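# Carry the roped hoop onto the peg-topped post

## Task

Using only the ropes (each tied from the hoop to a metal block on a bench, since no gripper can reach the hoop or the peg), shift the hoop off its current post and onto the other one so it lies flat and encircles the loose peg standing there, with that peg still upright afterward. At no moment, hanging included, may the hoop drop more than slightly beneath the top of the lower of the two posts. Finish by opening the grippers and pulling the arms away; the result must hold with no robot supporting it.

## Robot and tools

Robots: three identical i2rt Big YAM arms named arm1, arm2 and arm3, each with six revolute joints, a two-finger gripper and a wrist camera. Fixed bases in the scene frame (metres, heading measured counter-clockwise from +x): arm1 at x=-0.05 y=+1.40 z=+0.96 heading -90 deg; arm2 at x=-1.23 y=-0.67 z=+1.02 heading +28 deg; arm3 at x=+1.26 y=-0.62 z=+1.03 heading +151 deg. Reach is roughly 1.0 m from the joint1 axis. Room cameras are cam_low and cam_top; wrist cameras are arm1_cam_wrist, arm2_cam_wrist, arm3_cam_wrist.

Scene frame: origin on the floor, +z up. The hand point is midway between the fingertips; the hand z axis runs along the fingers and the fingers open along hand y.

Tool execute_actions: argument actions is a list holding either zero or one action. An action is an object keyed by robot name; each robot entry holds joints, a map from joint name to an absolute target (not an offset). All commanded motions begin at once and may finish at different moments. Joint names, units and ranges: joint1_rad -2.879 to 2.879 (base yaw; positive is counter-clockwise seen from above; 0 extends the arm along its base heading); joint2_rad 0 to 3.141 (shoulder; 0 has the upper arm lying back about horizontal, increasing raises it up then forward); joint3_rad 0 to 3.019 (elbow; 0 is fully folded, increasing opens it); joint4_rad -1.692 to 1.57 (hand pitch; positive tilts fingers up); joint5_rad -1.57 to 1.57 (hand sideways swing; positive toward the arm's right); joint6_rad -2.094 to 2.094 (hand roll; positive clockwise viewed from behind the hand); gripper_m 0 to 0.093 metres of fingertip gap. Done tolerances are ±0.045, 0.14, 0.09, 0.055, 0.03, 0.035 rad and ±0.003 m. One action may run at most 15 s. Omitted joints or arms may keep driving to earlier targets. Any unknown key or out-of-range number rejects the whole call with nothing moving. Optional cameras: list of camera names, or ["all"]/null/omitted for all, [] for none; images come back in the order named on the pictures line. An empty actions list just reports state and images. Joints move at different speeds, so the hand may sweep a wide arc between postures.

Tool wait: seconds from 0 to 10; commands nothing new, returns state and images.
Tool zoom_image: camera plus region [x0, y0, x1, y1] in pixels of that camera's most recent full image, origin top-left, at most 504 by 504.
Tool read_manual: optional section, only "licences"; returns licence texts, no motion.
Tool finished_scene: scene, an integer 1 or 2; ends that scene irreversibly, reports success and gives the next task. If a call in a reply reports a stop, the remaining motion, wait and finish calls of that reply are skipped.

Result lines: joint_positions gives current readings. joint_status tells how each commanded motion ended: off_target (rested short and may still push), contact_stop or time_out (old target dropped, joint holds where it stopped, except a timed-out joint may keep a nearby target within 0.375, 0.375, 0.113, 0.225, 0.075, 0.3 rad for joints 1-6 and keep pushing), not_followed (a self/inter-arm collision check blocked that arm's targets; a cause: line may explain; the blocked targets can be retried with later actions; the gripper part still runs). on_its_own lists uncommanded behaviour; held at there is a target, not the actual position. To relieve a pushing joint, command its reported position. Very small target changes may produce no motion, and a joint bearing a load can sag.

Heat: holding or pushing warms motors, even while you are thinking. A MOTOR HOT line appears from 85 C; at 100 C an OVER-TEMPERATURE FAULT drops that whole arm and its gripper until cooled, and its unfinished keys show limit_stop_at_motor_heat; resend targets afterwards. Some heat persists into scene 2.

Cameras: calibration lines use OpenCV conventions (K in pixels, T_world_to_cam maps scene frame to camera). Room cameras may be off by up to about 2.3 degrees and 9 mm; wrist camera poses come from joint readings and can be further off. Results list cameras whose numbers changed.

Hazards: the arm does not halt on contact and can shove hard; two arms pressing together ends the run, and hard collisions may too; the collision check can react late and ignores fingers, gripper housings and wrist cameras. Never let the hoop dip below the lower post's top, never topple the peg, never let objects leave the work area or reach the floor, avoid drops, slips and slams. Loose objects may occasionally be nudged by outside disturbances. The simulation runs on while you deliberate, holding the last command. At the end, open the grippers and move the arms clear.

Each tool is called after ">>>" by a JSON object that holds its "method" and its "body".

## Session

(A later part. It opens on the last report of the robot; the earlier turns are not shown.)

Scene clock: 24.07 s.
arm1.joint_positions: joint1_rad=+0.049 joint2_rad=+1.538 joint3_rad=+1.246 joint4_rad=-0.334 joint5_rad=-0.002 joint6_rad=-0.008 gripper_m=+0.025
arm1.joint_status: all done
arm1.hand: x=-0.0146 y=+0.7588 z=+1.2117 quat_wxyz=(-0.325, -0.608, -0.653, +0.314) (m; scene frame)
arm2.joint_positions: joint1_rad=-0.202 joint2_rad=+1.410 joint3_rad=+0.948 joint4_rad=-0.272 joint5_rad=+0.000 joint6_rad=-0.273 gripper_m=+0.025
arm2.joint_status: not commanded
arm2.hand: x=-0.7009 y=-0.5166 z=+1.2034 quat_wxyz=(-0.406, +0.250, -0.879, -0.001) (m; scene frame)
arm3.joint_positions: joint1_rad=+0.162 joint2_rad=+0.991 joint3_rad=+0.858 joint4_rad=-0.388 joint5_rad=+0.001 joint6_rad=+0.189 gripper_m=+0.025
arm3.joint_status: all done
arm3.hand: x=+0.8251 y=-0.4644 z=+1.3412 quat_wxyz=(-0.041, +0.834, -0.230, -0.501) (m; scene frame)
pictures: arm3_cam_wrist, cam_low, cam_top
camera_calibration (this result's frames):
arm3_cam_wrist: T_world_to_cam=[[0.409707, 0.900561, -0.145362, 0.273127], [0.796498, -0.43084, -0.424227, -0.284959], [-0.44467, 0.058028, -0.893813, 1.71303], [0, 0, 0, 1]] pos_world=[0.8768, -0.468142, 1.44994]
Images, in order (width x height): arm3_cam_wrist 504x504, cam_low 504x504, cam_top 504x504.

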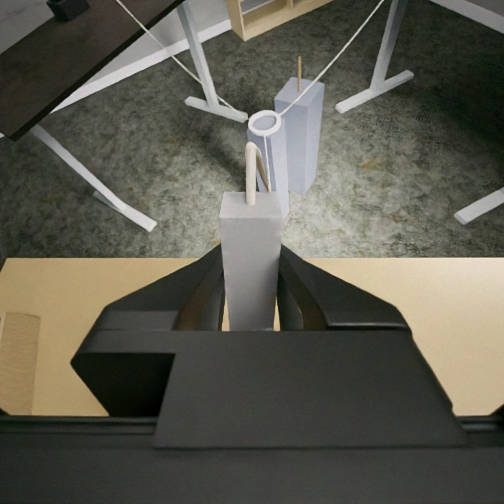

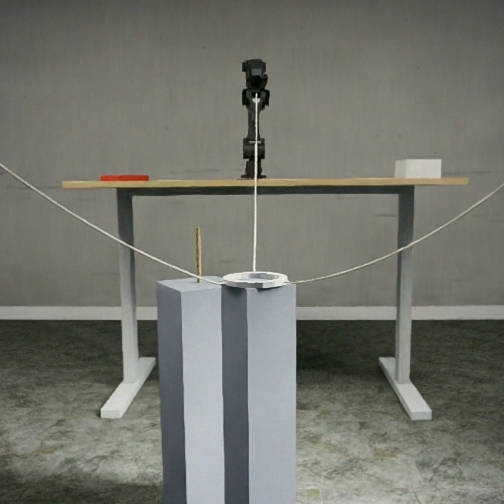

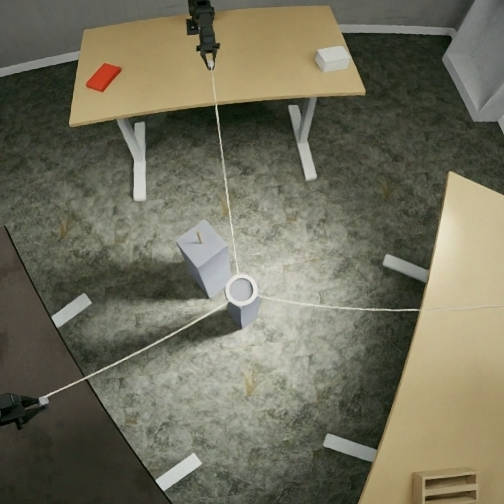

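>>> {"method": "execute_actions", "body": {"actions": [{"arm1":{"joints":{"joint2_rad":1.42}},"arm2":{"joints":{"joint2_rad":1.29}},"arm3":{"joints":{"joint2_rad":0.86}}}], "cameras": ["arm3_cam_wrist","cam_low","cam_top"]}}

Scene clock: 25.77 s.
arm1.joint_positions: joint1_rad=+0.049 joint2_rad=+1.437 joint3_rad=+1.242 joint4_rad=-0.334 joint5_rad=-0.002 joint6_rad=-0.008 gripper_m=+0.025
arm1.joint_status: all done
arm1.hand: x=-0.0149 y=+0.7752 z=+1.2713 quat_wxyz=(-0.356, -0.592, -0.636, +0.344) (m; scene frame)
arm2.joint_positions: joint1_rad=-0.202 joint2_rad=+1.292 joint3_rad=+0.945 joint4_rad=-0.268 joint5_rad=+0.000 joint6_rad=-0.274 gripper_m=+0.025
arm2.joint_status: all done
arm2.hand: x=-0.7103 y=-0.5192 z=+1.2647 quat_wxyz=(-0.460, +0.243, -0.854, -0.001) (m; scene frame)
arm3.joint_positions: joint1_rad=+0.162 joint2_rad=+0.867 joint3_rad=+0.858 joint4_rad=-0.388 joint5_rad=+0.001 joint6_rad=+0.189 gripper_m=+0.025
arm3.joint_status: all done
arm3.hand: x=+0.8494 y=-0.4732 z=+1.3943 quat_wxyz=(-0.045, +0.802, -0.221, -0.553) (m; scene frame)
pictures: arm3_cam_wrist, cam_low, cam_top
camera_calibration (this result's frames):
arm3_cam_wrist: T_world_to_cam=[[0.392165, 0.906925, -0.153929, 0.308712], [0.740749, -0.410556, -0.531728, -0.0787656], [-0.545434, 0.094502, -0.832809, 1.78961], [0, 0, 0, 1]] pos_world=[0.913391, -0.481438, 1.49604]
Images, in order (width x height): arm3_cam_wrist 504x504, cam_low 504x504, cam_top 504x504.

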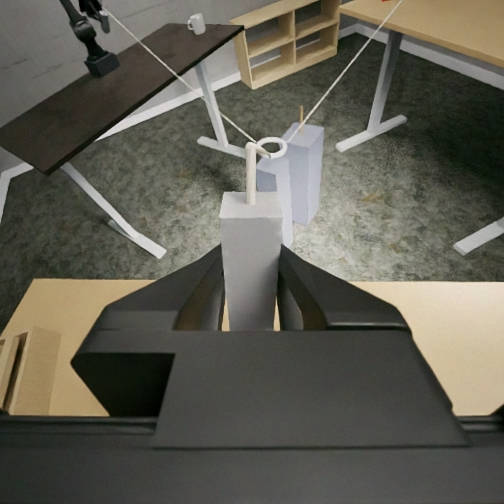

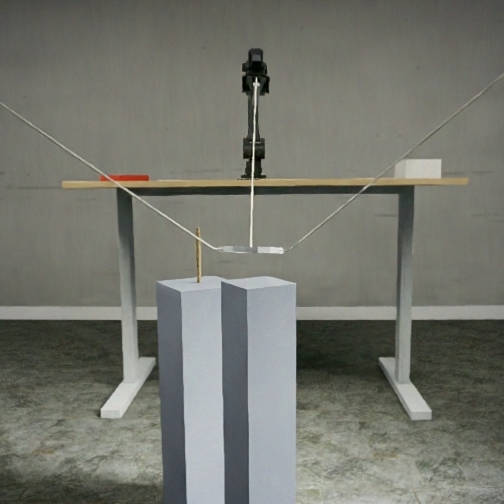

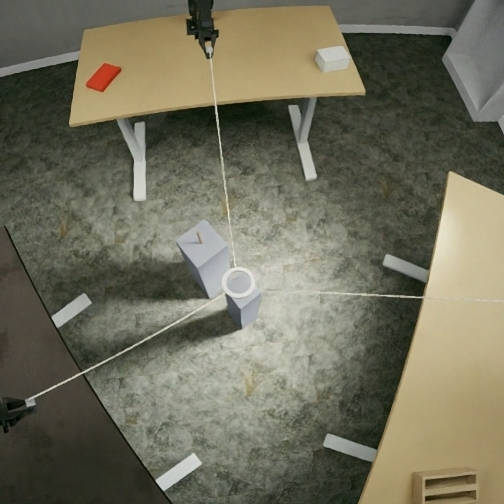

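>>> {"method": "execute_actions", "body": {"actions": [{"arm1":{"joints":{"joint2_rad":1.29}},"arm2":{"joints":{"joint2_rad":1.17}},"arm3":{"joints":{"joint2_rad":0.76}}}], "cameras": ["cam_low","cam_top"]}}

Scene clock: 27.17 s.
arm1.joint_positions: joint1_rad=+0.049 joint2_rad=+1.300 joint3_rad=+1.238 joint4_rad=-0.334 joint5_rad=-0.002 joint6_rad=-0.008 gripper_m=+0.025
arm1.joint_status: all done
arm1.hand: x=-0.0159 y=+0.8062 z=+1.3494 quat_wxyz=(-0.397, -0.568, -0.611, +0.383) (m; scene frame)
arm2.joint_positions: joint1_rad=-0.202 joint2_rad=+1.173 joint3_rad=+0.942 joint4_rad=-0.268 joint5_rad=+0.000 joint6_rad=-0.274 gripper_m=+0.025
arm2.joint_status: all done
arm2.hand: x=-0.7270 y=-0.5240 z=+1.3240 quat_wxyz=(-0.510, +0.236, -0.827, -0.002) (m; scene frame)
arm3.joint_positions: joint1_rad=+0.162 joint2_rad=+0.767 joint3_rad=+0.858 joint4_rad=-0.388 joint5_rad=+0.001 joint6_rad=+0.189 gripper_m=+0.025
arm3.joint_status: all done
arm3.hand: x=+0.8732 y=-0.4819 z=+1.4342 quat_wxyz=(-0.048, +0.775, -0.213, -0.593) (m; scene frame)
pictures: cam_low, cam_top
Images, in order (width x height): cam_low 504x504, cam_top 504x504.

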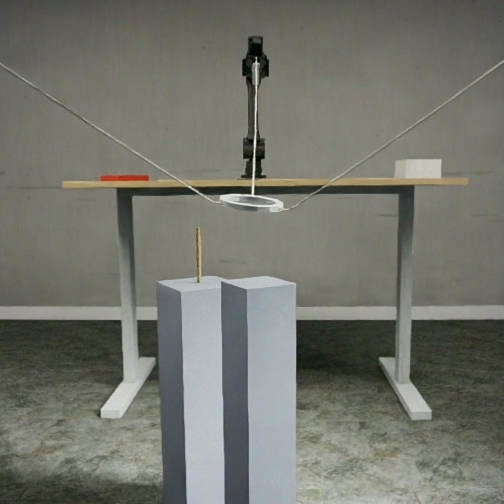

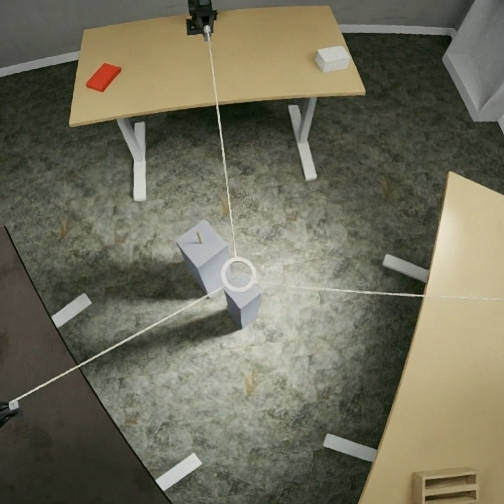

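>>> {"method": "execute_actions", "body": {"actions": [{"arm1":{"joints":{"joint1_rad":-0.11,"joint2_rad":0.97,"joint3_rad":1.0,"joint4_rad":-0.404}},"arm2":{"joints":{"joint1_rad":0.06,"joint2_rad":1.13}},"arm3":{"joints":{"joint1_rad":0.0,"joint2_rad":1.118,"joint3_rad":1.10,"joint4_rad":-0.22}}}], "cameras": ["cam_low","cam_top"]}}

Scene clock: 30.13 s.
arm1.joint_positions: joint1_rad=-0.119 joint2_rad=+0.977 joint3_rad=+0.974 joint4_rad=-0.412 joint5_rad=+0.001 joint6_rad=-0.008 gripper_m=+0.025
arm1.joint_status: all done
arm1.hand: x=-0.1030 y=+0.9292 z=+1.3382 quat_wxyz=(-0.357, -0.621, -0.564, +0.410) (m; scene frame)
arm2.joint_positions: joint1_rad=+0.070 joint2_rad=+1.156 joint3_rad=+0.942 joint4_rad=-0.268 joint5_rad=+0.000 joint6_rad=-0.274 gripper_m=+0.025
arm2.joint_status: all done
arm2.hand: x=-0.7873 y=-0.3953 z=+1.3327 quat_wxyz=(-0.513, +0.344, -0.783, -0.072) (m; scene frame)
arm3.joint_positions: joint1_rad=-0.004 joint2_rad=+1.147 joint3_rad=+1.038 joint4_rad=-0.244 joint5_rad=+0.001 joint6_rad=+0.189 gripper_m=+0.025
arm3.joint_status: all done
arm3.hand: x=+0.7913 y=-0.3578 z=+1.4070 quat_wxyz=(-0.093, +0.769, -0.282, -0.565) (m; scene frame)
pictures: cam_low, cam_top
Images, in order (width x height): cam_low 504x504, cam_top 504x504.

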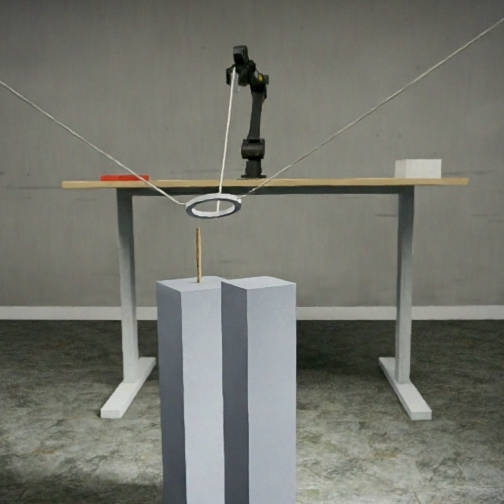

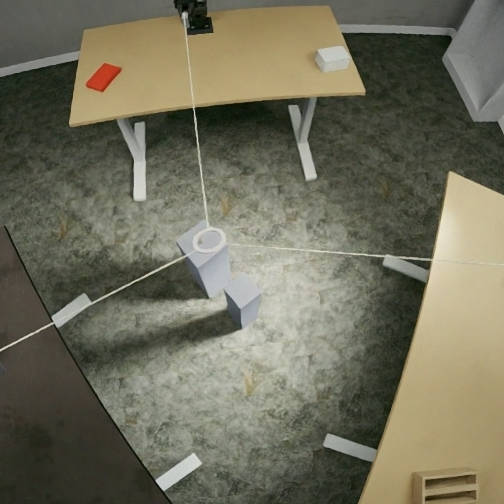

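>>> {"method": "execute_actions", "body": {"actions": [], "cameras": ["cam_low","cam_top"]}}

>>> {"method": "wait", "body": {"seconds": 2}}

Scene clock: 30.37 s.
arm1.joint_positions: joint1_rad=-0.119 joint2_rad=+0.977 joint3_rad=+0.974 joint4_rad=-0.412 joint5_rad=+0.001 joint6_rad=-0.008 gripper_m=+0.025
arm1.joint_status: all done
arm1.hand: x=-0.1030 y=+0.9292 z=+1.3382 quat_wxyz=(-0.357, -0.621, -0.564, +0.410) (m; scene frame)
arm2.joint_positions: joint1_rad=+0.070 joint2_rad=+1.156 joint3_rad=+0.942 joint4_rad=-0.268 joint5_rad=+0.000 joint6_rad=-0.274 gripper_m=+0.025
arm2.joint_status: all done
arm2.hand: x=-0.7873 y=-0.3953 z=+1.3327 quat_wxyz=(-0.513, +0.344, -0.783, -0.072) (m; scene frame)
arm3.joint_positions: joint1_rad=-0.004 joint2_rad=+1.147 joint3_rad=+1.038 joint4_rad=-0.244 joint5_rad=+0.001 joint6_rad=+0.189 gripper_m=+0.025
arm3.joint_status: all done
arm3.hand: x=+0.7913 y=-0.3578 z=+1.4070 quat_wxyz=(-0.093, +0.769, -0.282, -0.565) (m; scene frame)
pictures: cam_low, cam_top
Images, in order (width x height): cam_low 504x504, cam_top 504x504.

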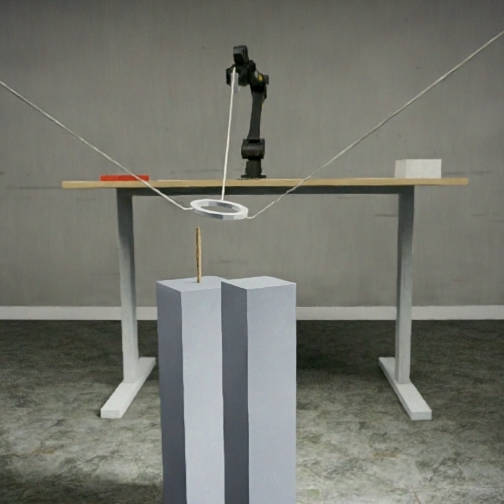

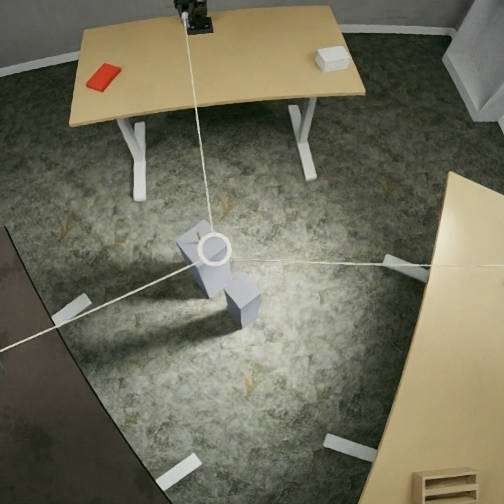

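Scene clock: 32.37 s.
arm1.joint_positions: joint1_rad=-0.119 joint2_rad=+0.977 joint3_rad=+0.974 joint4_rad=-0.412 joint5_rad=+0.001 joint6_rad=-0.008 gripper_m=+0.025
arm1.joint_status: all done
arm1.hand: x=-0.1030 y=+0.9292 z=+1.3382 quat_wxyz=(-0.357, -0.621, -0.564, +0.410) (m; scene frame)
arm2.joint_positions: joint1_rad=+0.070 joint2_rad=+1.155 joint3_rad=+0.942 joint4_rad=-0.268 joint5_rad=+0.000 joint6_rad=-0.274 gripper_m=+0.025
arm2.joint_status: all done
arm2.hand: x=-0.7874 y=-0.3953 z=+1.3329 quat_wxyz=(-0.513, +0.344, -0.783, -0.072) (m; scene frame)
arm3.joint_positions: joint1_rad=-0.004 joint2_rad=+1.147 joint3_rad=+1.038 joint4_rad=-0.244 joint5_rad=+0.001 joint6_rad=+0.189 gripper_m=+0.025
arm3.joint_status: all done
arm3.hand: x=+0.7913 y=-0.3578 z=+1.4070 quat_wxyz=(-0.093, +0.769, -0.282, -0.565) (m; scene frame)
wait: 2.00 s; at rest by 0.27 s
pictures: arm1_cam_wrist, arm2_cam_wrist, arm3_cam_wrist, cam_low, cam_top
camera_calibration (this result's frames):
arm1_cam_wrist: T_world_to_cam=[[-0.993833, 0.108503, 0.0228917, -0.230873], [0.0830173, 0.864856, -0.495108, -0.128681], [-0.0735185, -0.490154, -0.86853, 1.73567], [0, 0, 0, 1]] pos_world=[-0.0911625, 0.987089, 1.44906]
arm2_cam_wrist: T_world_to_cam=[[0.603535, -0.761667, 0.235817, -0.141014], [-0.645496, -0.64036, -0.416263, -0.199918], [0.468061, 0.0990105, -0.878132, 1.70253], [0, 0, 0, 1]] pos_world=[-0.840827, -0.403994, 1.44508]
arm3_cam_wrist: T_world_to_cam=[[0.529963, 0.83338, -0.156898, 0.0976263], [0.641962, -0.515152, -0.567894, 0.110078], [-0.554098, 0.20024, -0.80801, 1.76743], [0, 0, 0, 1]] pos_world=[0.856926, -0.378564, 1.50593]
Images, in order (width x height): arm1_cam_wrist 504x504, arm2_cam_wrist 504x504, arm3_cam_wrist 504x504, cam_low 504x504, cam_top 504x504.

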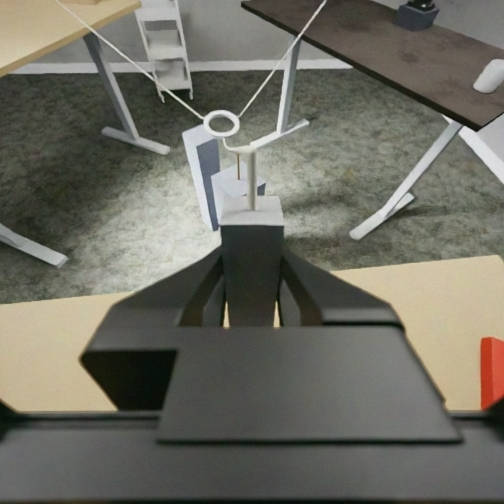

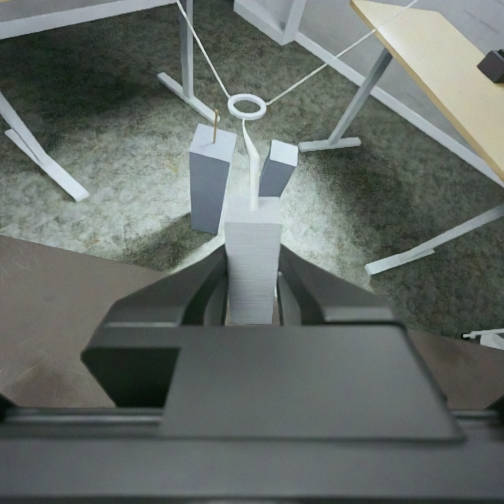

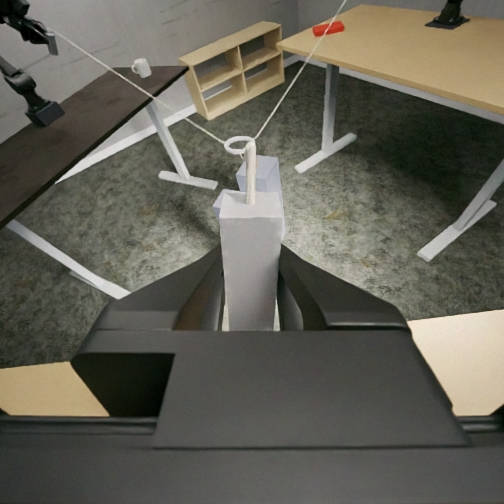

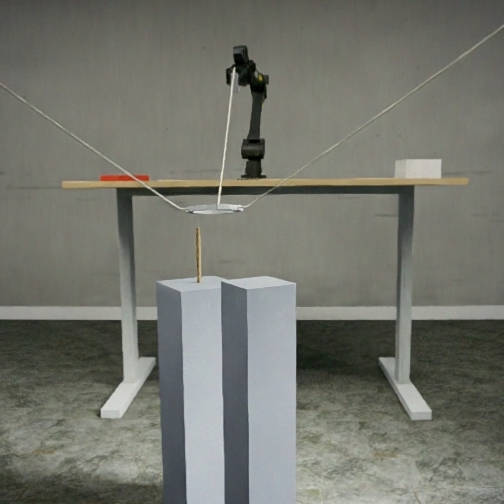

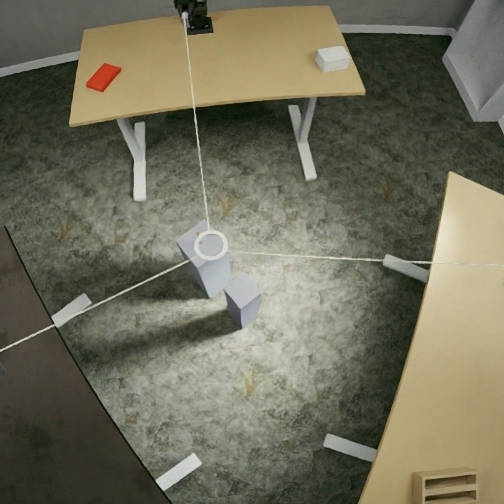

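>>> {"method": "execute_actions", "body": {"actions": [{"arm1":{"joints":{"joint1_rad":-0.288,"joint2_rad":0.76,"joint4_rad":-0.59}},"arm2":{"joints":{"joint1_rad":0.253,"joint2_rad":1.105}},"arm3":{"joints":{"joint1_rad":-0.08,"joint2_rad":1.36,"joint3_rad":1.35}}}], "cameras": []}}

>>> {"method": "wait", "body": {"seconds": 3}}

Scene clock: 34.57 s.
arm1.joint_positions: joint1_rad=-0.288 joint2_rad=+0.769 joint3_rad=+0.967 joint4_rad=-0.594 joint5_rad=+0.000 joint6_rad=-0.008 gripper_m=+0.025
arm1.joint_status: all done
arm1.hand: x=-0.1599 y=+1.0163 z=+1.3802 quat_wxyz=(-0.327, -0.662, -0.507, +0.446) (m; scene frame)
arm2.joint_positions: joint1_rad=+0.262 joint2_rad=+1.128 joint3_rad=+0.942 joint4_rad=-0.268 joint5_rad=+0.000 joint6_rad=-0.274 gripper_m=+0.025
arm2.joint_status: all done
arm2.hand: x=-0.8515 y=-0.3192 z=+1.3465 quat_wxyz=(-0.515, +0.414, -0.741, -0.123) (m; scene frame)
arm3.joint_positions: joint1_rad=-0.083 joint2_rad=+1.375 joint3_rad=+1.260 joint4_rad=-0.244 joint5_rad=+0.001 joint6_rad=+0.189 gripper_m=+0.025
arm3.joint_status: all done
arm3.hand: x=+0.7425 y=-0.2735 z=+1.4152 quat_wxyz=(-0.115, +0.759, -0.313, -0.559) (m; scene frame)
pictures: none
No camera images: the call's "cameras" was empty. Leave "cameras" out to get every camera's image.

Scene clock: 37.57 s.
arm1.joint_positions: joint1_rad=-0.288 joint2_rad=+0.769 joint3_rad=+0.967 joint4_rad=-0.594 joint5_rad=+0.000 joint6_rad=-0.008 gripper_m=+0.025
arm1.joint_status: all done
arm1.hand: x=-0.1599 y=+1.0163 z=+1.3802 quat_wxyz=(-0.327, -0.662, -0.507, +0.446) (m; scene frame)
arm2.joint_positions: joint1_rad=+0.262 joint2_rad=+1.128 joint3_rad=+0.942 joint4_rad=-0.268 joint5_rad=+0.000 joint6_rad=-0.274 gripper_m=+0.025
arm2.joint_status: all done
arm2.hand: x=-0.8515 y=-0.3192 z=+1.3465 quat_wxyz=(-0.515, +0.414, -0.741, -0.123) (m; scene frame)
arm3.joint_positions: joint1_rad=-0.083 joint2_rad=+1.375 joint3_rad=+1.260 joint4_rad=-0.244 joint5_rad=+0.001 joint6_rad=+0.189 gripper_m=+0.025
arm3.joint_status: all done
arm3.hand: x=+0.7425 y=-0.2735 z=+1.4152 quat_wxyz=(-0.115, +0.759, -0.313, -0.559) (m; scene frame)
wait: 3.00 s; at rest by 0.27 s
pictures: arm1_cam_wrist, arm2_cam_wrist, arm3_cam_wrist, cam_low, cam_top
camera_calibration (this result's frames):
arm1_cam_wrist: T_world_to_cam=[[-0.961843, 0.272625, 0.0230892, -0.459733], [0.222661, 0.829013, -0.51299, -0.0950384], [-0.158995, -0.488275, -0.858084, 1.78064], [0, 0, 0, 1]] pos_world=[-0.137917, 1.07356, 1.4898]
arm2_cam_wrist: T_world_to_cam=[[0.732479, -0.63751, 0.238861, 0.0977216], [-0.503426, -0.743409, -0.440347, -0.0663361], [0.458297, 0.202297, -0.865471, 1.74455], [0, 0, 0, 1]] pos_world=[-0.904497, -0.339933, 1.45731]
arm3_cam_wrist: T_world_to_cam=[[0.594786, 0.788423, -0.156906, -0.00585492], [0.601888, -0.56615, -0.56321, 0.198678], [-0.53288, 0.240549, -0.81128, 1.73005], [0, 0, 0, 1]] pos_world=[0.805808, -0.299064, 1.51453]
Images, in order (width x height): arm1_cam_wrist 504x504, arm2_cam_wrist 504x504, arm3_cam_wrist 504x504, cam_low 504x504, cam_top 504x504.

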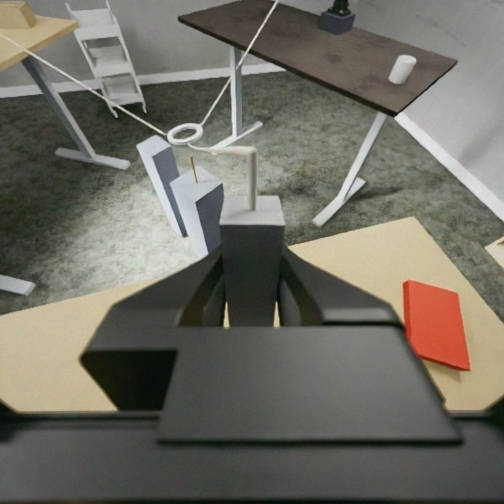

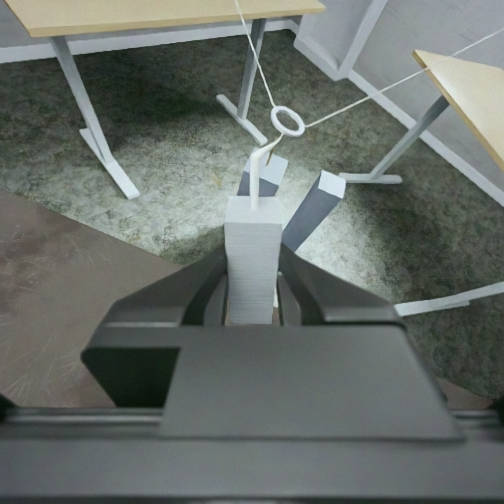

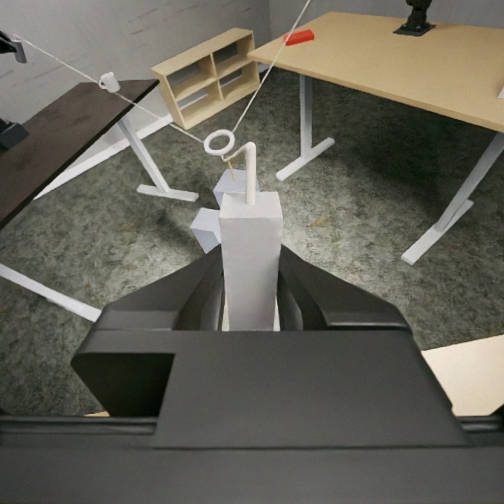

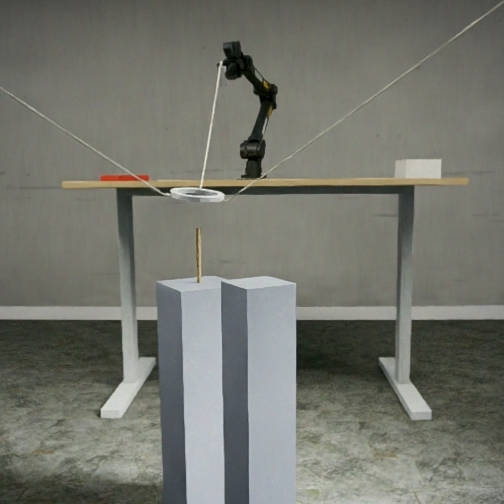

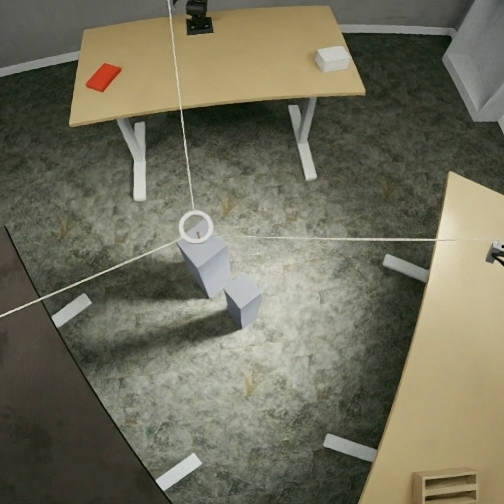

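>>> {"method": "wait", "body": {"seconds": 3}}

>>> {"method": "zoom_image", "body": {"camera": "cam_top", "region": [150, 180, 250, 280]}}

Scene clock: 40.80 s.
arm1.joint_positions: joint1_rad=-0.288 joint2_rad=+0.769 joint3_rad=+0.967 joint4_rad=-0.594 joint5_rad=+0.000 joint6_rad=-0.008 gripper_m=+0.025
arm1.joint_status: all done
arm1.hand: x=-0.1599 y=+1.0163 z=+1.3802 quat_wxyz=(-0.327, -0.662, -0.507, +0.446) (m; scene frame)
arm2.joint_positions: joint1_rad=+0.262 joint2_rad=+1.128 joint3_rad=+0.942 joint4_rad=-0.268 joint5_rad=+0.000 joint6_rad=-0.274 gripper_m=+0.025
arm2.joint_status: all done
arm2.hand: x=-0.8515 y=-0.3192 z=+1.3465 quat_wxyz=(-0.515, +0.414, -0.741, -0.123) (m; scene frame)
arm3.joint_positions: joint1_rad=-0.083 joint2_rad=+1.375 joint3_rad=+1.260 joint4_rad=-0.244 joint5_rad=+0.001 joint6_rad=+0.189 gripper_m=+0.025
arm3.joint_status: all done
arm3.hand: x=+0.7425 y=-0.2735 z=+1.4152 quat_wxyz=(-0.115, +0.759, -0.313, -0.559) (m; scene frame)
wait: 3.00 s; at rest by 0.03 s
pictures: arm1_cam_wrist, arm2_cam_wrist, arm3_cam_wrist, cam_low, cam_top
camera_calibration (this result's frames):
arm1_cam_wrist: T_world_to_cam=[[-0.961843, 0.272625, 0.0230892, -0.459733], [0.222661, 0.829013, -0.51299, -0.0950384], [-0.158995, -0.488275, -0.858084, 1.78064], [0, 0, 0, 1]] pos_world=[-0.137917, 1.07356, 1.4898]
arm2_cam_wrist: T_world_to_cam=[[0.732479, -0.63751, 0.238861, 0.0977216], [-0.503426, -0.743409, -0.440347, -0.0663361], [0.458297, 0.202297, -0.865471, 1.74455], [0, 0, 0, 1]] pos_world=[-0.904497, -0.339933, 1.45731]
arm3_cam_wrist: T_world_to_cam=[[0.594786, 0.788423, -0.156906, -0.00585492], [0.601888, -0.56615, -0.56321, 0.198678], [-0.53288, 0.240549, -0.81128, 1.73005], [0, 0, 0, 1]] pos_world=[0.805808, -0.299064, 1.51453]
Images, in order (width x height): arm1_cam_wrist 504x504, arm2_cam_wrist 504x504, arm3_cam_wrist 504x504, cam_low 504x504, cam_top 504x504.

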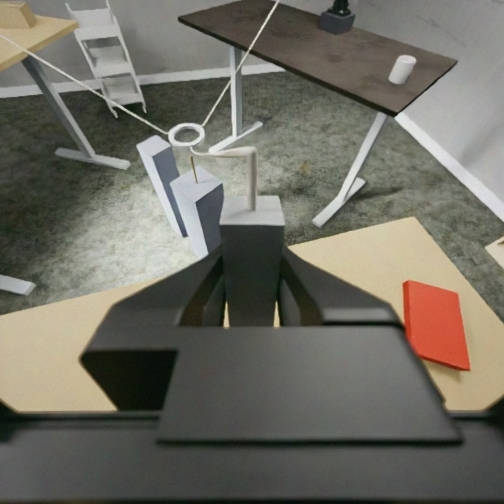

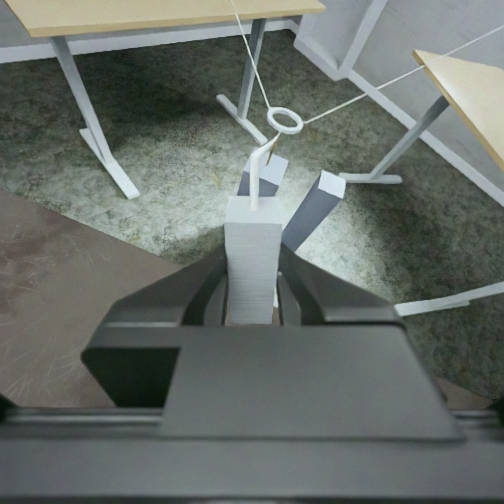

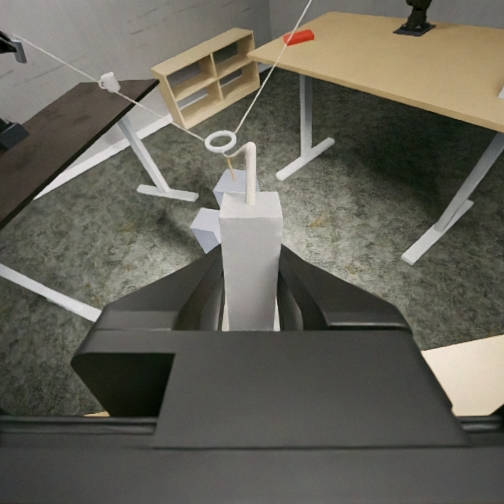

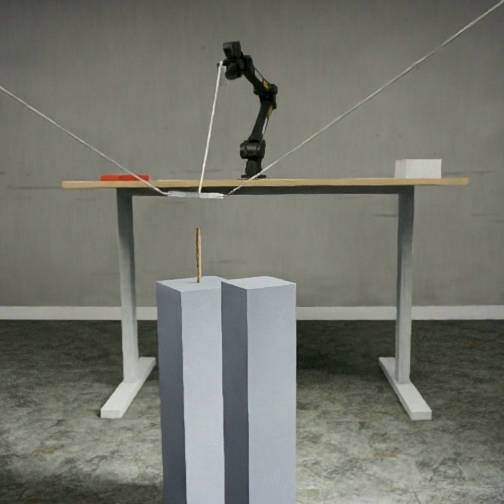

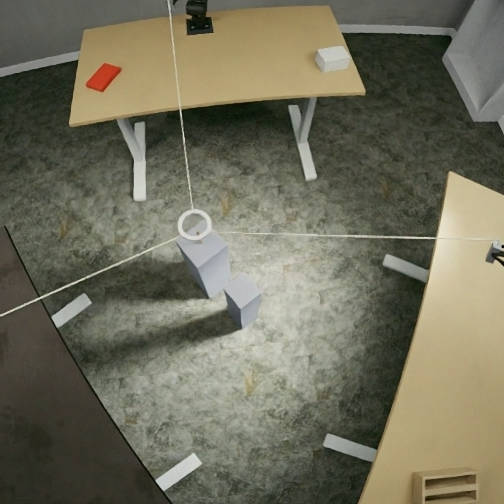

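Region (150, 180, 250, 280) of cam_top's 504x504 image, scaled by 5.040, with more detail than that image has.

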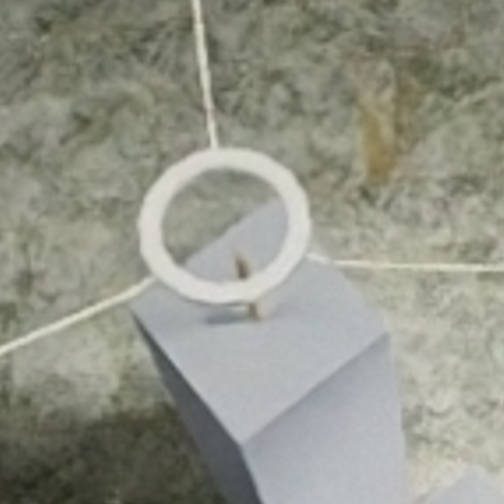

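>>> {"method": "execute_actions", "body": {"actions": [{"arm1":{"joints":{"joint2_rad":0.85}},"arm2":{"joints":{"joint2_rad":1.205}},"arm3":{"joints":{"joint2_rad":1.437}}}], "cameras": []}}

>>> {"method": "wait", "body": {"seconds": 3}}

>>> {"method": "zoom_image", "body": {"camera": "cam_top", "region": [150, 180, 250, 280]}}

Scene clock: 42.23 s.
arm1.joint_positions: joint1_rad=-0.288 joint2_rad=+0.875 joint3_rad=+0.967 joint4_rad=-0.595 joint5_rad=+0.000 joint6_rad=-0.008 gripper_m=+0.025
arm1.joint_status: all done
arm1.hand: x=-0.1682 y=+0.9891 z=+1.3387 quat_wxyz=(-0.300, -0.684, -0.524, +0.410) (m; scene frame)
arm2.joint_positions: joint1_rad=+0.262 joint2_rad=+1.229 joint3_rad=+0.942 joint4_rad=-0.268 joint5_rad=+0.000 joint6_rad=-0.274 gripper_m=+0.025
arm2.joint_status: all done
arm2.hand: x=-0.8391 y=-0.3078 z=+1.2957 quat_wxyz=(-0.473, +0.426, -0.763, -0.113) (m; scene frame)
arm3.joint_positions: joint1_rad=-0.083 joint2_rad=+1.451 joint3_rad=+1.267 joint4_rad=-0.244 joint5_rad=+0.001 joint6_rad=+0.189 gripper_m=+0.025
arm3.joint_status: all done
arm3.hand: x=+0.7269 y=-0.2630 z=+1.3730 quat_wxyz=(-0.109, +0.777, -0.320, -0.531) (m; scene frame)
pictures: none
No camera images: the call's "cameras" was empty. Leave "cameras" out to get every camera's image.

Scene clock: 45.23 s.
arm1.joint_positions: joint1_rad=-0.288 joint2_rad=+0.875 joint3_rad=+0.967 joint4_rad=-0.595 joint5_rad=+0.000 joint6_rad=-0.008 gripper_m=+0.025
arm1.joint_status: all done
arm1.hand: x=-0.1682 y=+0.9891 z=+1.3387 quat_wxyz=(-0.300, -0.684, -0.524, +0.410) (m; scene frame)
arm2.joint_positions: joint1_rad=+0.262 joint2_rad=+1.229 joint3_rad=+0.942 joint4_rad=-0.268 joint5_rad=+0.000 joint6_rad=-0.274 gripper_m=+0.025
arm2.joint_status: all done
arm2.hand: x=-0.8391 y=-0.3078 z=+1.2957 quat_wxyz=(-0.473, +0.426, -0.763, -0.113) (m; scene frame)
arm3.joint_positions: joint1_rad=-0.083 joint2_rad=+1.451 joint3_rad=+1.267 joint4_rad=-0.244 joint5_rad=+0.001 joint6_rad=+0.189 gripper_m=+0.025
arm3.joint_status: all done
arm3.hand: x=+0.7269 y=-0.2630 z=+1.3730 quat_wxyz=(-0.109, +0.777, -0.320, -0.531) (m; scene frame)
wait: 3.00 s; at rest by 0.27 s
pictures: arm1_cam_wrist, arm2_cam_wrist, arm3_cam_wrist, cam_low, cam_top
camera_calibration (this result's frames):
arm1_cam_wrist: T_world_to_cam=[[-0.962154, 0.271556, 0.02272, -0.457875], [0.237416, 0.876271, -0.419265, -0.261691], [-0.133763, -0.398003, -0.90758, 1.71172], [0, 0, 0, 1]] pos_world=[-0.149452, 1.03492, 1.45421]
arm2_cam_wrist: T_world_to_cam=[[0.749711, -0.62162, 0.226986, 0.142786], [-0.53274, -0.770405, -0.350234, -0.223661], [0.392583, 0.14165, -0.908743, 1.67487], [0, 0, 0, 1]] pos_world=[-0.883726, -0.320795, 1.41128]
arm3_cam_wrist: T_world_to_cam=[[0.603668, 0.782441, -0.152875, -0.025061], [0.632502, -0.586773, -0.505607, 0.0834765], [-0.485311, 0.208525, -0.849112, 1.69381], [0, 0, 0, 1]] pos_world=[0.784355, -0.284613, 1.47661]
Images, in order (width x height): arm1_cam_wrist 504x504, arm2_cam_wrist 504x504, arm3_cam_wrist 504x504, cam_low 504x504, cam_top 504x504.

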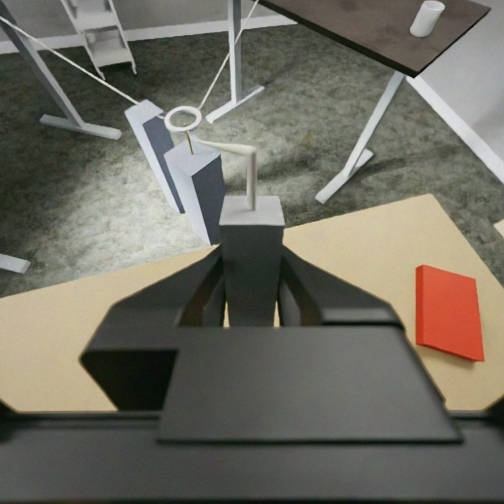

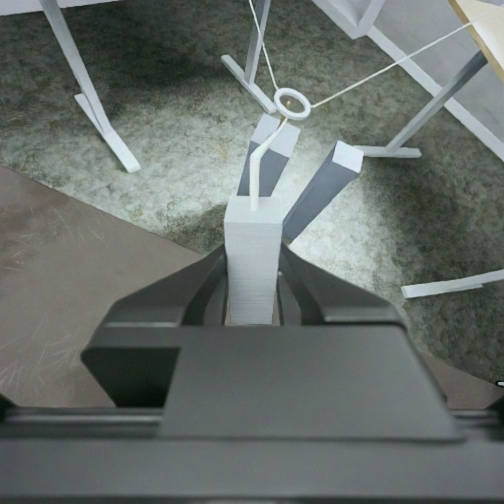

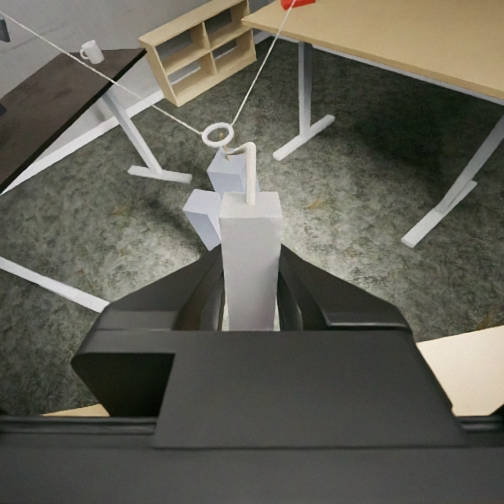

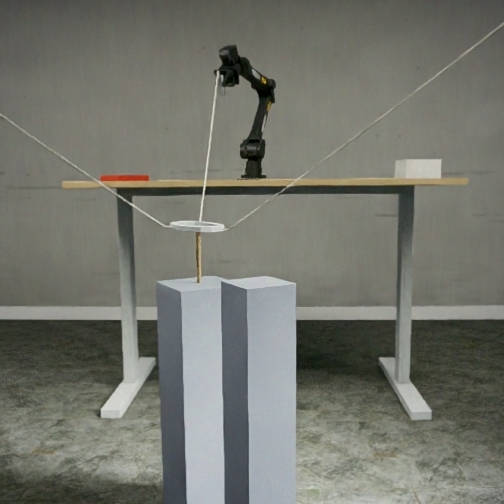

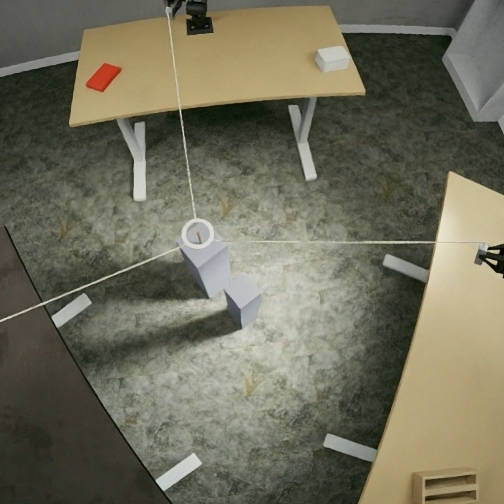

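Region (150, 180, 250, 280) of cam_top's 504x504 image, scaled by 5.040, with more detail than that image has.

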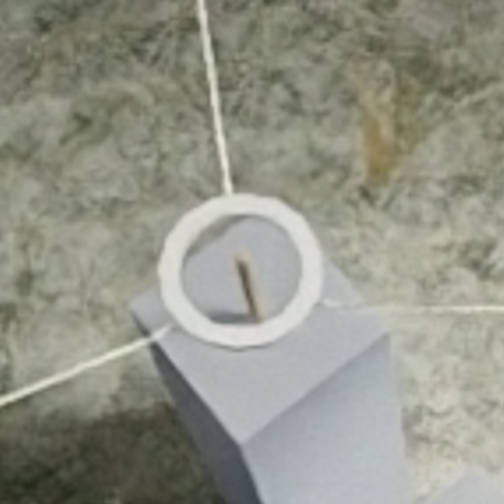

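>>> {"method": "execute_actions", "body": {"actions": [{"arm1":{"joints":{"joint2_rad":0.935}},"arm2":{"joints":{"joint2_rad":1.305}},"arm3":{"joints":{"joint2_rad":1.517}}}], "cameras": []}}

>>> {"method": "wait", "body": {"seconds": 3}}

>>> {"method": "zoom_image", "body": {"camera": "cam_top", "region": [150, 180, 250, 280]}}

Scene clock: 46.67 s.
arm1.joint_positions: joint1_rad=-0.288 joint2_rad=+0.957 joint3_rad=+0.967 joint4_rad=-0.595 joint5_rad=+0.000 joint6_rad=-0.008 gripper_m=+0.025
arm1.joint_status: all done
arm1.hand: x=-0.1738 y=+0.9709 z=+1.3046 quat_wxyz=(-0.278, -0.700, -0.536, +0.381) (m; scene frame)
arm2.joint_positions: joint1_rad=+0.262 joint2_rad=+1.327 joint3_rad=+0.942 joint4_rad=-0.268 joint5_rad=+0.000 joint6_rad=-0.274 gripper_m=+0.025
arm2.joint_status: all done
arm2.hand: x=-0.8307 y=-0.3001 z=+1.2449 quat_wxyz=(-0.431, +0.437, -0.783, -0.103) (m; scene frame)
arm3.joint_positions: joint1_rad=-0.083 joint2_rad=+1.531 joint3_rad=+1.270 joint4_rad=-0.244 joint5_rad=+0.001 joint6_rad=+0.189 gripper_m=+0.025
arm3.joint_status: all done
arm3.hand: x=+0.7139 y=-0.2542 z=+1.3246 quat_wxyz=(-0.102, +0.796, -0.328, -0.499) (m; scene frame)
pictures: none
No camera images: the call's "cameras" was empty. Leave "cameras" out to get every camera's image.

Scene clock: 49.67 s.
arm1.joint_positions: joint1_rad=-0.288 joint2_rad=+0.957 joint3_rad=+0.967 joint4_rad=-0.595 joint5_rad=+0.000 joint6_rad=-0.008 gripper_m=+0.025
arm1.joint_status: all done
arm1.hand: x=-0.1738 y=+0.9709 z=+1.3046 quat_wxyz=(-0.278, -0.700, -0.536, +0.381) (m; scene frame)
arm2.joint_positions: joint1_rad=+0.262 joint2_rad=+1.327 joint3_rad=+0.942 joint4_rad=-0.268 joint5_rad=+0.000 joint6_rad=-0.274 gripper_m=+0.025
arm2.joint_status: all done
arm2.hand: x=-0.8307 y=-0.3001 z=+1.2449 quat_wxyz=(-0.431, +0.437, -0.783, -0.103) (m; scene frame)
arm3.joint_positions: joint1_rad=-0.083 joint2_rad=+1.531 joint3_rad=+1.270 joint4_rad=-0.244 joint5_rad=+0.001 joint6_rad=+0.189 gripper_m=+0.025
arm3.joint_status: all done
arm3.hand: x=+0.7139 y=-0.2542 z=+1.3246 quat_wxyz=(-0.102, +0.796, -0.328, -0.499) (m; scene frame)
wait: 3.00 s; at rest by 0.27 s
pictures: arm1_cam_wrist, arm2_cam_wrist, arm3_cam_wrist, cam_low, cam_top
camera_calibration (this result's frames):
arm1_cam_wrist: T_world_to_cam=[[-0.962387, 0.27076, 0.0223548, -0.456392], [0.246947, 0.906107, -0.343492, -0.384857], [-0.11326, -0.325052, -0.93889, 1.64636], [0, 0, 0, 1]] pos_world=[-0.15772, 1.00745, 1.42376]
arm2_cam_wrist: T_world_to_cam=[[0.76556, -0.607005, 0.213219, 0.187519], [-0.554741, -0.790654, -0.259092, -0.368861], [0.325853, 0.0800694, -0.942024, 1.5918], [0, 0, 0, 1]] pos_world=[-0.866872, -0.305271, 1.36396]
arm3_cam_wrist: T_world_to_cam=[[0.613234, 0.775999, -0.147544, -0.046987], [0.662545, -0.607013, -0.438828, -0.0426338], [-0.430091, 0.17135, -0.886375, 1.6451], [0, 0, 0, 1]] pos_world=[0.764603, -0.271306, 1.43253]
Images, in order (width x height): arm1_cam_wrist 504x504, arm2_cam_wrist 504x504, arm3_cam_wrist 504x504, cam_low 504x504, cam_top 504x504.

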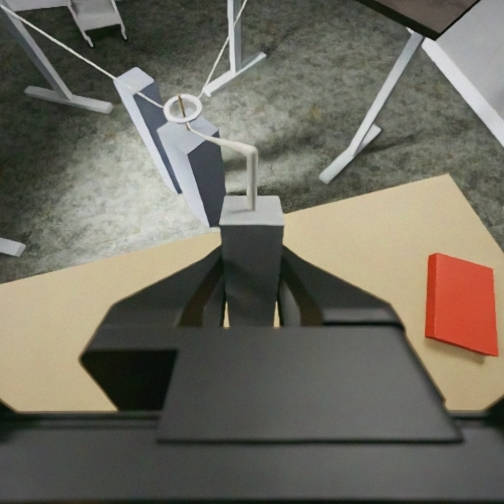

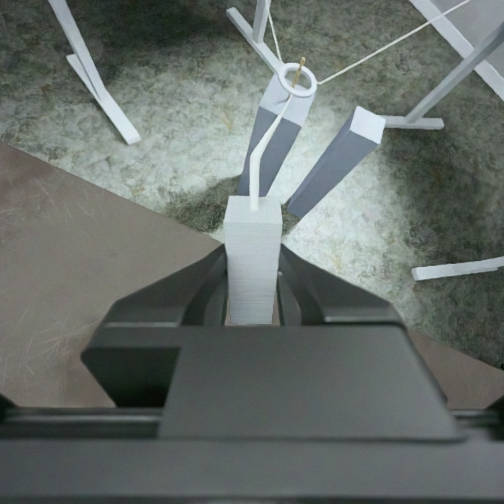

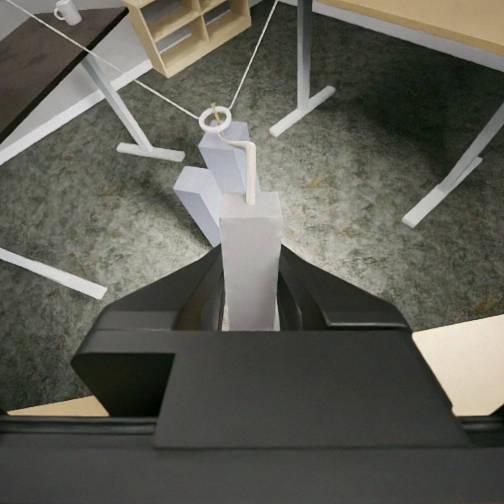

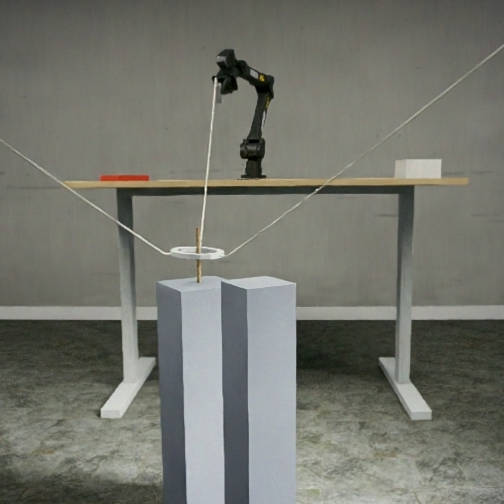

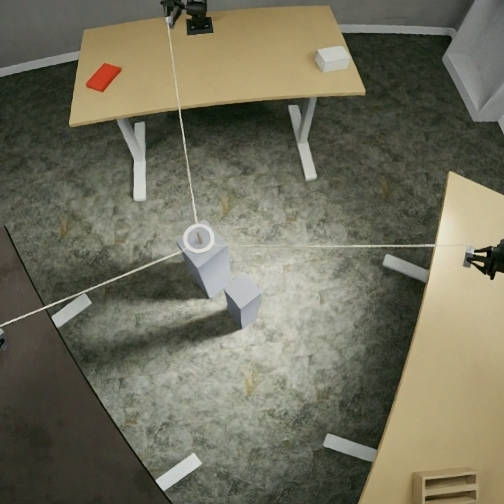

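Region (150, 180, 250, 280) of cam_top's 504x504 image, scaled by 5.040, with more detail than that image has.

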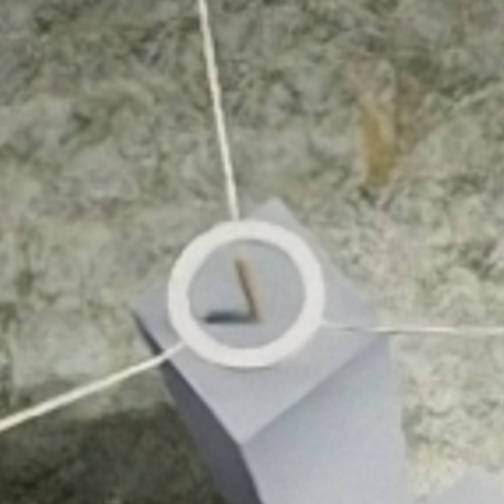

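Centered. Another ~7 cm.

>>> {"method": "execute_actions", "body": {"actions": [{"arm1":{"joints":{"joint2_rad":1.03}},"arm2":{"joints":{"joint2_rad":1.41}},"arm3":{"joints":{"joint2_rad":1.6}}}], "cameras": ["cam_low","cam_top"]}}

Scene clock: 50.97 s.
arm1.joint_positions: joint1_rad=-0.288 joint2_rad=+1.053 joint3_rad=+0.967 joint4_rad=-0.595 joint5_rad=+0.000 joint6_rad=-0.008 gripper_m=+0.025
arm1.joint_status: all done
arm1.hand: x=-0.1795 y=+0.9530 z=+1.2625 quat_wxyz=(-0.252, -0.718, -0.549, +0.346) (m; scene frame)
arm2.joint_positions: joint1_rad=+0.262 joint2_rad=+1.431 joint3_rad=+0.942 joint4_rad=-0.268 joint5_rad=+0.000 joint6_rad=-0.274 gripper_m=+0.025
arm2.joint_status: all done
arm2.hand: x=-0.8257 y=-0.2955 z=+1.1901 quat_wxyz=(-0.385, +0.448, -0.802, -0.092) (m; scene frame)
arm3.joint_positions: joint1_rad=-0.083 joint2_rad=+1.613 joint3_rad=+1.273 joint4_rad=-0.244 joint5_rad=+0.001 joint6_rad=+0.189 gripper_m=+0.025
arm3.joint_status: all done
arm3.hand: x=+0.7037 y=-0.2474 z=+1.2734 quat_wxyz=(-0.095, +0.814, -0.335, -0.465) (m; scene frame)
pictures: cam_low, cam_top
Images, in order (width x height): cam_low 504x504, cam_top 504x504.

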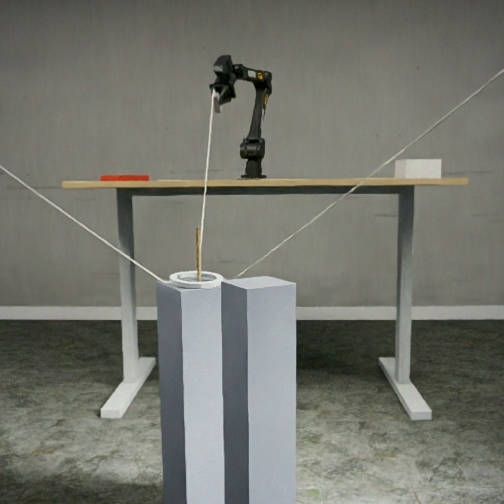

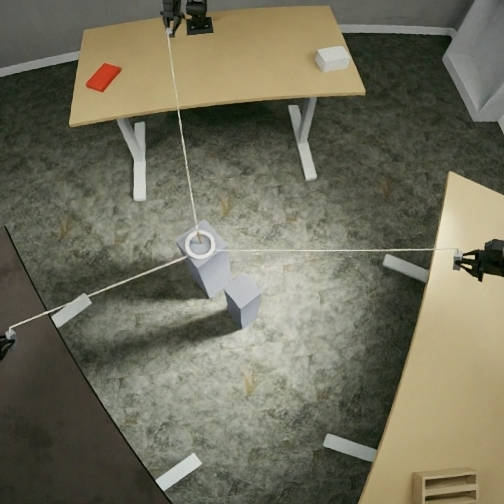

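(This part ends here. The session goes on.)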